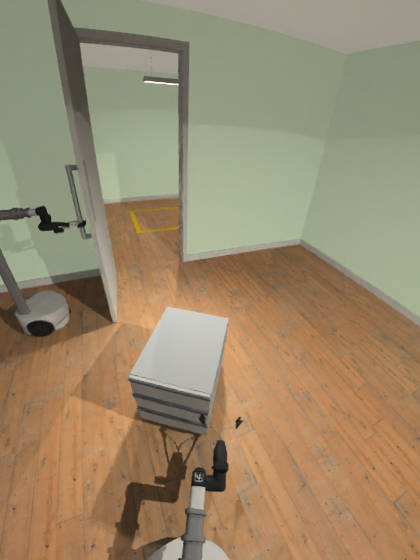

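Pushing further on that corner.

Call:
execute_actions(actions=[{"r1":{"base":{"rotate_rad":0.1},"joints":{"arm_m":0.4},"pace":"slow"}}], cameras=["r1_head_camera"])

Scene clock: 154.13 s.
r1.base_odometry: x=+3.691 y=-2.564 heading=+2.633 (m, m, rad; r1's odometry frame)
r1.turned_by_wheels: +0.099 (rad since the last result)
r1.turned_by_imu: +0.096 (rad since the last result)
r1.base_tilt: forward=+0.1 right=+0.2 (deg)
r1.lidar_m: 0.83 0.91 1.99 1.98 1.99 2.17 3.20 3.16 3.43 2.77 2.72 3.00
r1.base_status: done
r1.joint_positions: lift_m=+0.150 arm_m=+0.398 wrist_yaw_rad=-0.001 wrist_pitch_rad=+0.022 wrist_roll_rad=-0.008 gripper_m=+0.140
r1.joint_status: all done
r1.motor_effort: lift_m=+20(20) arm_m=+13(19) wrist_yaw_rad=+2(25) wrist_pitch_rad=-9(12) wrist_roll_rad=+1(1) gripper_m=+0(3) wheel_0=-3(10) wheel_1=-2(5) wheel_2=-8(16) (%)
r1.hand_pose: x=+0.8570 y=-0.0876 z=+0.3221 quat_wxyz=(+1.000, -0.004, +0.011, +0.000) (m; r1's base frame)
r1.wrist_depth_mm: 1098 1863 239 - - - - / 264 253 240 274 - - - / 264 251 239 273 - - - / 262 250 236 271 - - - / 262 247 235 268 - - - / 257 211 230 267 1464 212 1499 / 257 241 231 150 891 891 960
r2.base_odometry: x=+3.048 y=-2.311 heading=-2.501 (m, m, rad; r2's odometry frame)
r2.turned_by_wheels: +0.000 (rad since the last result)
r2.turned_by_imu: +0.001 (rad since the last result)
r2.base_tilt: forward=-0.3 right=+0.2 (deg)
r2.lidar_m: 0.49 0.60 0.70 0.64 0.68 0.90 1.31 1.34 1.76 4.25 1.14 0.60
r2.base_status: not commanded
r2.joint_positions: lift_m=+0.750 arm_m=+0.091 wrist_yaw_rad=+0.003 wrist_pitch_rad=+0.021 wrist_roll_rad=+0.016 gripper_m=-0.029
r2.joint_status: not commanded
r2.motor_effort: lift_m=+26(26) arm_m=-8(8) wrist_yaw_rad=-8(7) wrist_pitch_rad=-8(9) wrist_roll_rad=-2(2) gripper_m=-27(26) wheel_0=-3(3) wheel_1=-3(3) wheel_2=+5(4) (%)
r2.hand_pose: x=+0.5510 y=-0.0866 z=+0.9217 quat_wxyz=(+1.000, +0.008, +0.011, +0.001) (m; r2's base frame)
r2.wrist_depth_mm: 266 266 267 188 272 - - / 264 265 265 186 268 - - / 260 262 264 185 265 - - / 258 259 260 183 263 - - / 255 257 258 183 260 - - / 253 254 255 180 258 - - / 251 252 176 177 177 - -
pictures: r1_head_camera
Images, in order (width x height): r1_head_camera 420x560.

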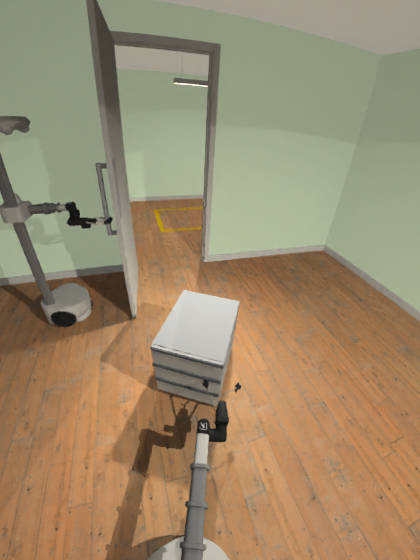

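Call:
execute_actions(actions=[{"r1":{"joints":{"arm_m":0.3,"gripper_m":0.0}}}], cameras=[])

Call:
execute_actions(actions=[{"r1":{"base":{"rotate_rad":0.47}}}], cameras=[])

Call:
execute_actions(actions=[{"r1":{"base":{"translate_m":0.27}}}], cameras=["r1_head_camera"])

Call:
execute_actions(actions=[{"r1":{"base":{"strafe_m":-0.3},"pace":"slow"}}], cameras=["r1_head_camera"])

Scene clock: 166.63 s.
r1.base_odometry: x=+3.691 y=-2.564 heading=+2.633 (m, m, rad; r1's odometry frame)
r1.turned_by_wheels: +0.000 (rad since the last result)
r1.turned_by_imu: -0.001 (rad since the last result)
r1.base_tilt: forward=+0.1 right=+0.3 (deg)
r1.lidar_m: 0.84 0.95 2.00 1.98 1.98 2.15 3.22 3.17 3.41 2.76 2.73 2.99
r1.base_status: not commanded
r1.joint_positions: lift_m=+0.150 arm_m=+0.302 wrist_yaw_rad=+0.000 wrist_pitch_rad=+0.021 wrist_roll_rad=-0.008 gripper_m=+0.000
r1.joint_status: all done
r1.motor_effort: lift_m=+20(20) arm_m=-9(9) wrist_yaw_rad=+1(7) wrist_pitch_rad=-7(8) wrist_roll_rad=+0(1) gripper_m=-5(9) wheel_0=-2(4) wheel_1=-2(2) wheel_2=-6(8) (%)
r1.hand_pose: x=+0.7609 y=-0.0874 z=+0.3223 quat_wxyz=(+1.000, -0.004, +0.011, +0.000) (m; r1's base frame)
r1.wrist_depth_mm: 1255 - - - - - - / 1138 1708 340 - - - - / 377 357 342 366 - - - / 375 355 338 362 - - - / 368 353 338 359 - - - / 370 353 334 208 1537 1537 1499 / 368 349 175 183 176 960 991
r2.base_odometry: x=+3.048 y=-2.311 heading=-2.501 (m, m, rad; r2's odometry frame)
r2.turned_by_wheels: +0.000 (rad since the last result)
r2.turned_by_imu: +0.000 (rad since the last result)
r2.base_tilt: forward=-0.3 right=+0.2 (deg)
r2.lidar_m: 0.50 0.59 0.69 0.64 0.65 0.90 1.31 1.36 1.76 4.25 1.15 0.60
r2.base_status: not commanded
r2.joint_positions: lift_m=+0.750 arm_m=+0.091 wrist_yaw_rad=+0.003 wrist_pitch_rad=+0.021 wrist_roll_rad=+0.016 gripper_m=-0.029
r2.joint_status: not commanded
r2.motor_effort: lift_m=+25(26) arm_m=-8(8) wrist_yaw_rad=-8(8) wrist_pitch_rad=-9(8) wrist_roll_rad=-2(2) gripper_m=-28(28) wheel_0=-3(3) wheel_1=-3(3) wheel_2=+4(4) (%)
r2.hand_pose: x=+0.5510 y=-0.0866 z=+0.9217 quat_wxyz=(+1.000, +0.008, +0.011, +0.001) (m; r2's base frame)
r2.wrist_depth_mm: 266 266 268 188 271 - - / 263 265 265 186 267 - - / 260 262 263 185 266 - - / 258 259 260 184 263 - - / 256 257 258 183 259 - - / 253 254 256 180 257 - - / 251 252 176 176 177 - -
pictures: none
No camera images: the call's "cameras" was empty. Leave "cameras" out to get every camera's image.

Scene clock: 167.90 s.
r1.base_odometry: x=+3.691 y=-2.564 heading=+3.102 (m, m, rad; r1's odometry frame)
r1.turned_by_wheels: +0.469 (rad since the last result)
r1.turned_by_imu: +0.465 (rad since the last result)
r1.base_tilt: forward=+0.2 right=+0.3 (deg)
r1.lidar_m: 0.91 1.88 2.02 1.96 2.12 3.18 3.16 3.43 2.82 2.74 2.95 0.84
r1.base_status: done
r1.joint_positions: lift_m=+0.150 arm_m=+0.302 wrist_yaw_rad=+0.000 wrist_pitch_rad=+0.021 wrist_roll_rad=-0.008 gripper_m=+0.000
r1.joint_status: not commanded
r1.motor_effort: lift_m=+20(20) arm_m=-9(9) wrist_yaw_rad=+0(1) wrist_pitch_rad=-6(7) wrist_roll_rad=+0(0) gripper_m=-5(7) wheel_0=-3(9) wheel_1=-4(8) wheel_2=-5(8) (%)
r1.hand_pose: x=+0.7609 y=-0.0874 z=+0.3223 quat_wxyz=(+1.000, -0.004, +0.011, +0.000) (m; r1's base frame)
r1.wrist_depth_mm: - - - 1863 - - 1983 / - - - 1808 - - 327 / - - - 1808 415 359 324 / - - - 1756 413 357 320 / - 1618 - 1756 413 353 320 / 1537 1336 1366 207 394 355 322 / 946 960 175 182 176 345 322
r2.base_odometry: x=+3.048 y=-2.311 heading=-2.501 (m, m, rad; r2's odometry frame)
r2.turned_by_wheels: +0.000 (rad since the last result)
r2.turned_by_imu: +0.000 (rad since the last result)
r2.base_tilt: forward=-0.3 right=+0.2 (deg)
r2.lidar_m: 0.51 0.60 0.68 0.64 0.68 0.87 1.31 1.34 1.76 4.25 1.15 0.59
r2.base_status: not commanded
r2.joint_positions: lift_m=+0.750 arm_m=+0.091 wrist_yaw_rad=+0.003 wrist_pitch_rad=+0.021 wrist_roll_rad=+0.016 gripper_m=-0.029
r2.joint_status: not commanded
r2.motor_effort: lift_m=+25(26) arm_m=-8(8) wrist_yaw_rad=-8(8) wrist_pitch_rad=-9(8) wrist_roll_rad=-2(2) gripper_m=-26(27) wheel_0=-3(3) wheel_1=-3(3) wheel_2=+5(4) (%)
r2.hand_pose: x=+0.5510 y=-0.0866 z=+0.9217 quat_wxyz=(+1.000, +0.008, +0.011, +0.001) (m; r2's base frame)
r2.wrist_depth_mm: 265 266 268 189 271 - - / 263 264 265 186 268 - - / 260 263 263 185 265 - - / 258 259 260 184 263 - - / 256 256 258 183 262 - - / 253 255 255 180 258 - - / 250 252 176 177 177 - -
pictures: none
No camera images: the call's "cameras" was empty. Leave "cameras" out to get every camera's image.

Scene clock: 170.27 s.
r1.base_odometry: x=+3.421 y=-2.554 heading=+3.103 (m, m, rad; r1's odometry frame)
r1.turned_by_wheels: +0.001 (rad since the last result)
r1.turned_by_imu: +0.001 (rad since the last result)
r1.base_tilt: forward=+0.1 right=+0.3 (deg)
r1.lidar_m: 0.69 1.61 2.00 1.95 2.13 3.15 3.43 3.62 2.82 2.77 2.98 0.61
r1.base_status: done
r1.joint_positions: lift_m=+0.150 arm_m=+0.301 wrist_yaw_rad=+0.001 wrist_pitch_rad=+0.021 wrist_roll_rad=-0.008 gripper_m=+0.000
r1.joint_status: not commanded
r1.motor_effort: lift_m=+20(20) arm_m=-8(9) wrist_yaw_rad=-3(3) wrist_pitch_rad=-6(7) wrist_roll_rad=+0(0) gripper_m=-6(5) wheel_0=+8(8) wheel_1=+5(7) wheel_2=-3(15) (%)
r1.hand_pose: x=+0.7608 y=-0.0871 z=+0.3223 quat_wxyz=(+1.000, -0.004, +0.011, +0.001) (m; r1's base frame)
r1.wrist_depth_mm: - 1229 1205 1098 185 160 148 / - - 1983 1808 185 160 146 / - - 1921 1808 183 159 146 / - 1983 1983 1756 182 158 145 / - 1983 1921 1708 182 158 145 / 1336 1042 1366 206 171 151 143 / 946 946 181 184 171 150 142
r2.base_odometry: x=+3.048 y=-2.311 heading=-2.501 (m, m, rad; r2's odometry frame)
r2.turned_by_wheels: +0.000 (rad since the last result)
r2.turned_by_imu: +0.000 (rad since the last result)
r2.base_tilt: forward=-0.3 right=+0.2 (deg)
r2.lidar_m: 0.49 0.60 0.68 0.64 0.67 0.91 1.31 1.34 1.76 4.24 1.12 0.57
r2.base_status: not commanded
r2.joint_positions: lift_m=+0.750 arm_m=+0.091 wrist_yaw_rad=+0.003 wrist_pitch_rad=+0.021 wrist_roll_rad=+0.016 gripper_m=-0.029
r2.joint_status: not commanded
r2.motor_effort: lift_m=+25(26) arm_m=-8(8) wrist_yaw_rad=-8(8) wrist_pitch_rad=-9(8) wrist_roll_rad=-2(2) gripper_m=-26(25) wheel_0=-3(3) wheel_1=-3(3) wheel_2=+4(4) (%)
r2.hand_pose: x=+0.5510 y=-0.0866 z=+0.9217 quat_wxyz=(+1.000, +0.008, +0.011, +0.001) (m; r2's base frame)
r2.wrist_depth_mm: 266 266 267 189 271 - - / 264 264 267 186 268 - - / 260 263 263 185 265 - - / 257 259 260 184 263 - - / 256 256 258 183 260 - - / 253 254 255 180 258 - - / 250 252 175 176 177 - -
pictures: r1_head_camera
Images, in order (width x height): r1_head_camera 420x560.

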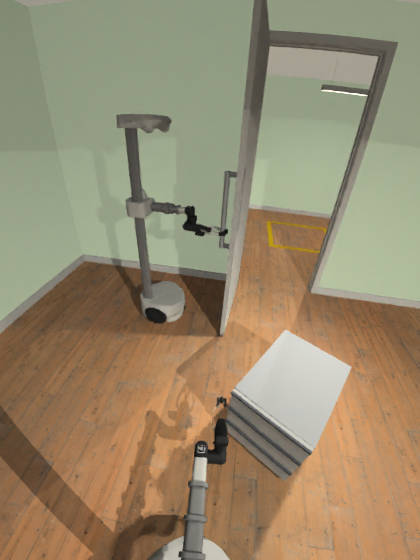

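Scene clock: 174.40 s.
r1.base_odometry: x=+3.432 y=-2.254 heading=+3.105 (m, m, rad; r1's odometry frame)
r1.turned_by_wheels: +0.002 (rad since the last result)
r1.turned_by_imu: +0.010 (rad since the last result)
r1.base_tilt: forward=+0.1 right=+0.2 (deg)
r1.lidar_m: 0.70 1.65 2.26 2.23 2.45 3.51 3.47 3.16 2.50 2.48 2.69 0.64
r1.base_status: done
r1.joint_positions: lift_m=+0.150 arm_m=+0.301 wrist_yaw_rad=+0.009 wrist_pitch_rad=+0.021 wrist_roll_rad=-0.008 gripper_m=+0.000
r1.joint_status: not commanded
r1.on_its_own: wrist_yaw_rad is at rest, and its effort (-25) is outside its rest range (-13 to +13)
r1.motor_effort: lift_m=+20(20) arm_m=-7(8) wrist_yaw_rad=-25(61) wrist_pitch_rad=-6(6) wrist_roll_rad=+0(0) gripper_m=-6(10) wheel_0=+16(31) wheel_1=+1(7) wheel_2=+9(8) (%)
r1.hand_pose: x=+0.7613 y=-0.0848 z=+0.3223 quat_wxyz=(+1.000, -0.004, +0.010, +0.004) (m; r1's base frame)
r1.wrist_depth_mm: 1255 1983 1138 - 182 161 151 / - - 1205 - 181 160 150 / - - 1229 - 181 160 148 / - - 1229 - 180 160 148 / 1618 1921 1205 - 179 159 147 / 1078 1281 1098 208 170 152 146 / 946 960 179 181 164 154 145
r2.base_odometry: x=+3.048 y=-2.311 heading=-2.501 (m, m, rad; r2's odometry frame)
r2.turned_by_wheels: +0.000 (rad since the last result)
r2.turned_by_imu: +0.000 (rad since the last result)
r2.base_tilt: forward=-0.2 right=+0.2 (deg)
r2.lidar_m: 0.48 0.60 0.68 0.64 0.68 0.89 1.31 1.34 1.76 4.23 1.39 0.59
r2.base_status: not commanded
r2.joint_positions: lift_m=+0.750 arm_m=+0.091 wrist_yaw_rad=+0.003 wrist_pitch_rad=+0.021 wrist_roll_rad=+0.016 gripper_m=-0.029
r2.joint_status: not commanded
r2.motor_effort: lift_m=+26(26) arm_m=-8(8) wrist_yaw_rad=-8(8) wrist_pitch_rad=-8(8) wrist_roll_rad=-2(2) gripper_m=-27(28) wheel_0=-3(3) wheel_1=-3(3) wheel_2=+4(4) (%)
r2.hand_pose: x=+0.5510 y=-0.0866 z=+0.9217 quat_wxyz=(+1.000, +0.008, +0.011, +0.001) (m; r2's base frame)
r2.wrist_depth_mm: 266 266 267 189 271 - - / 264 265 265 186 268 - - / 260 262 263 185 265 - - / 258 259 260 183 264 - - / 256 257 257 183 260 - - / 253 255 256 180 257 - - / 251 251 176 177 177 1098 -
pictures: r1_head_camera
Images, in order (width x height): r1_head_camera 420x560.

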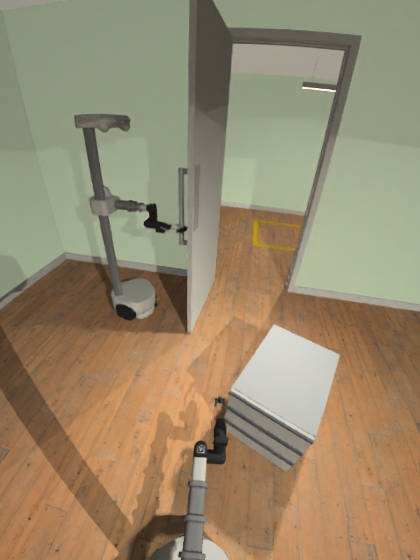

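Call:
execute_actions(actions=[{"r1":{"base":{"translate_m":-0.05},"joints":{"arm_m":0},"pace":"fast"}}], cameras=[])

Call:
execute_actions(actions=[{"r1":{"base":{"strafe_m":-1.0},"joints":{"gripper_m":0.14},"pace":"fast"}}], cameras=[])

Call:
execute_actions(actions=[{"r1":{"base":{"translate_m":1.02},"pace":"fast"}}], cameras=["r1_head_left_camera"])

Call:
execute_actions(actions=[{"r1":{"base":{"strafe_m":0.4},"pace":"slow"}}], cameras=["r1_head_left_camera"])

Scene clock: 184.27 s.
r1.base_odometry: x=+3.482 y=-2.256 heading=+3.105 (m, m, rad; r1's odometry frame)
r1.turned_by_wheels: +0.000 (rad since the last result)
r1.turned_by_imu: -0.001 (rad since the last result)
r1.base_tilt: forward=+0.0 right=+0.2 (deg)
r1.lidar_m: 0.71 1.69 2.30 2.25 2.43 3.46 3.41 3.18 2.49 2.46 2.67 0.67
r1.base_status: done
r1.joint_positions: lift_m=+0.150 arm_m=+0.002 wrist_yaw_rad=+0.000 wrist_pitch_rad=+0.021 wrist_roll_rad=-0.008 gripper_m=+0.000
r1.joint_status: all done
r1.motor_effort: lift_m=+20(20) arm_m=-9(12) wrist_yaw_rad=+1(27) wrist_pitch_rad=-6(7) wrist_roll_rad=+0(0) gripper_m=-6(4) wheel_0=-3(11) wheel_1=-2(8) wheel_2=+4(20) (%)
r1.hand_pose: x=+0.4610 y=-0.0875 z=+0.3223 quat_wxyz=(+1.000, -0.004, +0.010, +0.000) (m; r1's base frame)
r1.wrist_depth_mm: - - 1661 - - - - / - - 1537 - - - - / - - - - 492 439 397 / - - - - 492 436 397 / - - - 1983 488 436 392 / 1397 1397 1430 208 473 430 394 / 976 946 174 183 176 418 394
r2.base_odometry: x=+3.048 y=-2.311 heading=-2.501 (m, m, rad; r2's odometry frame)
r2.turned_by_wheels: +0.000 (rad since the last result)
r2.turned_by_imu: +0.000 (rad since the last result)
r2.base_tilt: forward=-0.3 right=+0.2 (deg)
r2.lidar_m: 0.50 0.59 0.69 0.64 0.67 0.90 1.31 1.35 1.78 4.25 1.61 0.60
r2.base_status: not commanded
r2.joint_positions: lift_m=+0.750 arm_m=+0.091 wrist_yaw_rad=+0.003 wrist_pitch_rad=+0.021 wrist_roll_rad=+0.016 gripper_m=-0.029
r2.joint_status: not commanded
r2.motor_effort: lift_m=+26(26) arm_m=-8(8) wrist_yaw_rad=-8(8) wrist_pitch_rad=-8(8) wrist_roll_rad=-2(2) gripper_m=-27(26) wheel_0=-3(3) wheel_1=-3(3) wheel_2=+5(4) (%)
r2.hand_pose: x=+0.5510 y=-0.0866 z=+0.9217 quat_wxyz=(+1.000, +0.008, +0.011, +0.001) (m; r2's base frame)
r2.wrist_depth_mm: 265 266 268 188 272 - - / 263 265 265 186 268 - - / 262 262 263 185 266 - - / 258 259 260 183 263 - - / 255 257 258 183 260 - - / 254 255 256 180 258 - - / 251 252 176 176 177 1078 -
pictures: none
No camera images: the call's "cameras" was empty. Leave "cameras" out to get every camera's image.

Scene clock: 187.90 s.
r1.base_odometry: x=+3.518 y=-1.257 heading=+3.105 (m, m, rad; r1's odometry frame)
r1.turned_by_wheels: +0.000 (rad since the last result)
r1.turned_by_imu: +0.000 (rad since the last result)
r1.base_tilt: forward=+0.1 right=+0.2 (deg)
r1.lidar_m: 1.01 0.73 0.83 3.22 3.46 3.57 3.54 1.91 1.46 1.46 1.59 2.28
r1.base_status: done
r1.joint_positions: lift_m=+0.150 arm_m=+0.002 wrist_yaw_rad=+0.000 wrist_pitch_rad=+0.021 wrist_roll_rad=-0.008 gripper_m=+0.140
r1.joint_status: all done
r1.motor_effort: lift_m=+20(20) arm_m=-9(9) wrist_yaw_rad=+0(2) wrist_pitch_rad=-7(6) wrist_roll_rad=+0(1) gripper_m=-1(7) wheel_0=+0(14) wheel_1=+0(14) wheel_2=+0(2) (%)
r1.hand_pose: x=+0.4611 y=-0.0874 z=+0.3223 quat_wxyz=(+1.000, -0.004, +0.010, +0.000) (m; r1's base frame)
r1.wrist_depth_mm: 1808 - - - - 1983 1983 / 1808 - - - - 1983 1921 / 1661 - - - - - 1983 / 634 778 - - - 1983 1921 / 627 759 - - 1983 - 1921 / 621 699 1618 1576 1576 212 1537 / 627 715 904 153 904 891 991
r2.base_odometry: x=+3.048 y=-2.311 heading=-2.501 (m, m, rad; r2's odometry frame)
r2.turned_by_wheels: +0.000 (rad since the last result)
r2.turned_by_imu: +0.000 (rad since the last result)
r2.base_tilt: forward=-0.3 right=+0.2 (deg)
r2.lidar_m: 0.50 0.58 0.69 0.65 0.68 0.90 1.31 1.34 1.76 4.25 5.17 0.60
r2.base_status: not commanded
r2.joint_positions: lift_m=+0.750 arm_m=+0.091 wrist_yaw_rad=+0.003 wrist_pitch_rad=+0.021 wrist_roll_rad=+0.016 gripper_m=-0.029
r2.joint_status: not commanded
r2.motor_effort: lift_m=+25(26) arm_m=-8(8) wrist_yaw_rad=-8(8) wrist_pitch_rad=-9(8) wrist_roll_rad=-2(2) gripper_m=-25(29) wheel_0=-3(3) wheel_1=-3(3) wheel_2=+4(4) (%)
r2.hand_pose: x=+0.5510 y=-0.0866 z=+0.9217 quat_wxyz=(+1.000, +0.008, +0.011, +0.001) (m; r2's base frame)
r2.wrist_depth_mm: 266 267 268 188 272 - - / 263 264 265 186 268 - - / 260 262 263 185 265 - - / 258 259 260 184 263 - - / 256 256 257 183 260 - - / 253 254 255 180 257 - - / 252 252 176 176 177 1098 1430
pictures: none
No camera images: the call's "cameras" was empty. Leave "cameras" out to get every camera's image.

Scene clock: 191.73 s.
r1.base_odometry: x=+2.499 y=-1.220 heading=+3.105 (m, m, rad; r1's odometry frame)
r1.turned_by_wheels: +0.000 (rad since the last result)
r1.turned_by_imu: +0.001 (rad since the last result)
r1.base_tilt: forward=+0.2 right=+0.3 (deg)
r1.lidar_m: 1.22 1.49 0.41 0.25 0.32 4.60 - 2.08 1.62 1.58 1.58 1.24
r1.base_status: done
r1.joint_positions: lift_m=+0.150 arm_m=+0.002 wrist_yaw_rad=+0.000 wrist_pitch_rad=+0.021 wrist_roll_rad=-0.008 gripper_m=+0.140
r1.joint_status: not commanded
r1.motor_effort: lift_m=+20(20) arm_m=-9(9) wrist_yaw_rad=+1(0) wrist_pitch_rad=-6(7) wrist_roll_rad=+0(0) gripper_m=-5(4) wheel_0=+3(9) wheel_1=+2(9) wheel_2=-4(20) (%)
r1.hand_pose: x=+0.4610 y=-0.0874 z=+0.3223 quat_wxyz=(+1.000, -0.004, +0.010, +0.000) (m; r1's base frame)
r1.wrist_depth_mm: - - 1078 1078 1042 1025 991 / - - 1078 1078 1042 1008 976 / - - 1060 1042 1025 991 991 / - - 1060 1060 1008 976 960 / - - 1078 1042 1025 991 946 / 1537 1255 1060 1025 1025 212 960 / 960 904 917 153 904 878 931
r2.base_odometry: x=+3.048 y=-2.311 heading=-2.501 (m, m, rad; r2's odometry frame)
r2.turned_by_wheels: +0.000 (rad since the last result)
r2.turned_by_imu: +0.000 (rad since the last result)
r2.base_tilt: forward=-0.3 right=+0.2 (deg)
r2.lidar_m: 0.51 0.59 0.69 0.64 0.67 0.89 1.30 1.33 1.76 4.24 5.18 0.60
r2.base_status: not commanded
r2.joint_positions: lift_m=+0.750 arm_m=+0.091 wrist_yaw_rad=+0.003 wrist_pitch_rad=+0.021 wrist_roll_rad=+0.016 gripper_m=-0.029
r2.joint_status: not commanded
r2.motor_effort: lift_m=+26(26) arm_m=-8(8) wrist_yaw_rad=-8(8) wrist_pitch_rad=-8(9) wrist_roll_rad=-2(2) gripper_m=-26(27) wheel_0=-3(3) wheel_1=-3(3) wheel_2=+4(4) (%)
r2.hand_pose: x=+0.5510 y=-0.0866 z=+0.9217 quat_wxyz=(+1.000, +0.008, +0.011, +0.001) (m; r2's base frame)
r2.wrist_depth_mm: 266 266 267 188 271 - - / 264 264 265 186 270 - - / 260 262 264 185 266 - - / 258 259 259 184 263 - - / 256 257 258 183 260 - - / 254 254 255 180 258 - - / 251 252 176 176 177 1098 -
pictures: r1_head_left_camera
Images, in order (width x height): r1_head_left_camera 420x672.

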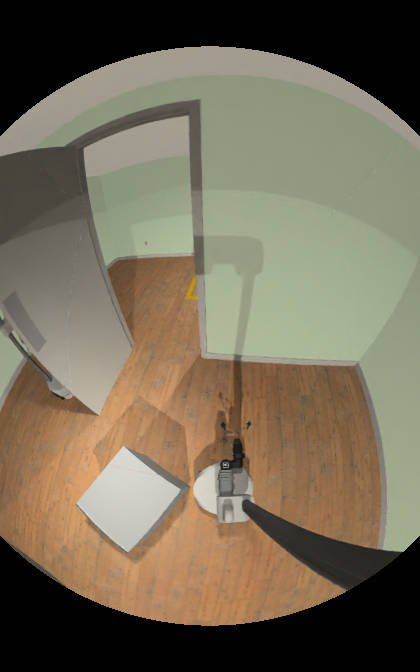

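Scene clock: 196.87 s.
r1.base_odometry: x=+2.485 y=-1.619 heading=+3.105 (m, m, rad; r1's odometry frame)
r1.turned_by_wheels: +0.000 (rad since the last result)
r1.turned_by_imu: -0.003 (rad since the last result)
r1.base_tilt: forward=+0.0 right=+0.3 (deg)
r1.lidar_m: 1.29 1.00 0.27 0.25 0.25 0.30 - 2.56 2.02 1.99 1.67 1.29
r1.base_status: done
r1.joint_positions: lift_m=+0.150 arm_m=+0.002 wrist_yaw_rad=+0.000 wrist_pitch_rad=+0.021 wrist_roll_rad=-0.008 gripper_m=+0.140
r1.joint_status: not commanded
r1.motor_effort: lift_m=+20(20) arm_m=-9(9) wrist_yaw_rad=+1(4) wrist_pitch_rad=-6(6) wrist_roll_rad=+0(0) gripper_m=-1(2) wheel_0=-9(16) wheel_1=+7(13) wheel_2=+0(5) (%)
r1.hand_pose: x=+0.4610 y=-0.0874 z=+0.3223 quat_wxyz=(+1.000, -0.004, +0.010, +0.000) (m; r1's base frame)
r1.wrist_depth_mm: 1060 - - - 1060 1078 1042 / 1098 - - - 1098 1060 1042 / 1078 - - - 1060 1042 1025 / 1060 - - - 1060 1042 1025 / 1060 - - - 1042 1025 1008 / 1060 1255 1576 1576 1042 211 991 / 960 891 917 154 917 904 960
r2.base_odometry: x=+3.048 y=-2.311 heading=-2.501 (m, m, rad; r2's odometry frame)
r2.turned_by_wheels: +0.000 (rad since the last result)
r2.turned_by_imu: +0.000 (rad since the last result)
r2.base_tilt: forward=-0.3 right=+0.2 (deg)
r2.lidar_m: 0.51 0.59 0.70 0.65 0.67 0.88 1.30 1.33 1.77 4.24 1.23 0.60
r2.base_status: not commanded
r2.joint_positions: lift_m=+0.750 arm_m=+0.091 wrist_yaw_rad=+0.003 wrist_pitch_rad=+0.021 wrist_roll_rad=+0.016 gripper_m=-0.029
r2.joint_status: not commanded
r2.motor_effort: lift_m=+25(26) arm_m=-8(8) wrist_yaw_rad=-8(8) wrist_pitch_rad=-9(8) wrist_roll_rad=-2(2) gripper_m=-26(26) wheel_0=-3(3) wheel_1=-3(3) wheel_2=+4(4) (%)
r2.hand_pose: x=+0.5510 y=-0.0866 z=+0.9217 quat_wxyz=(+1.000, +0.008, +0.011, +0.001) (m; r2's base frame)
r2.wrist_depth_mm: 265 266 267 189 272 1138 - / 264 264 265 186 268 - - / 260 263 263 185 266 - - / 258 258 260 184 263 - - / 256 257 258 183 260 - - / 254 254 255 179 257 - - / 252 252 175 176 177 1160 -
pictures: r1_head_left_camera
Images, in order (width x height): r1_head_left_camera 420x672.

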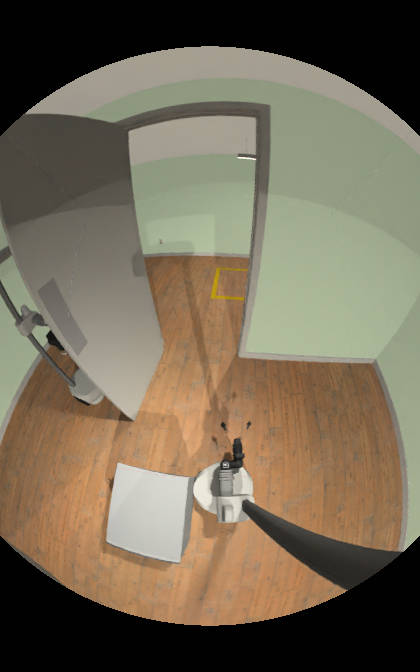

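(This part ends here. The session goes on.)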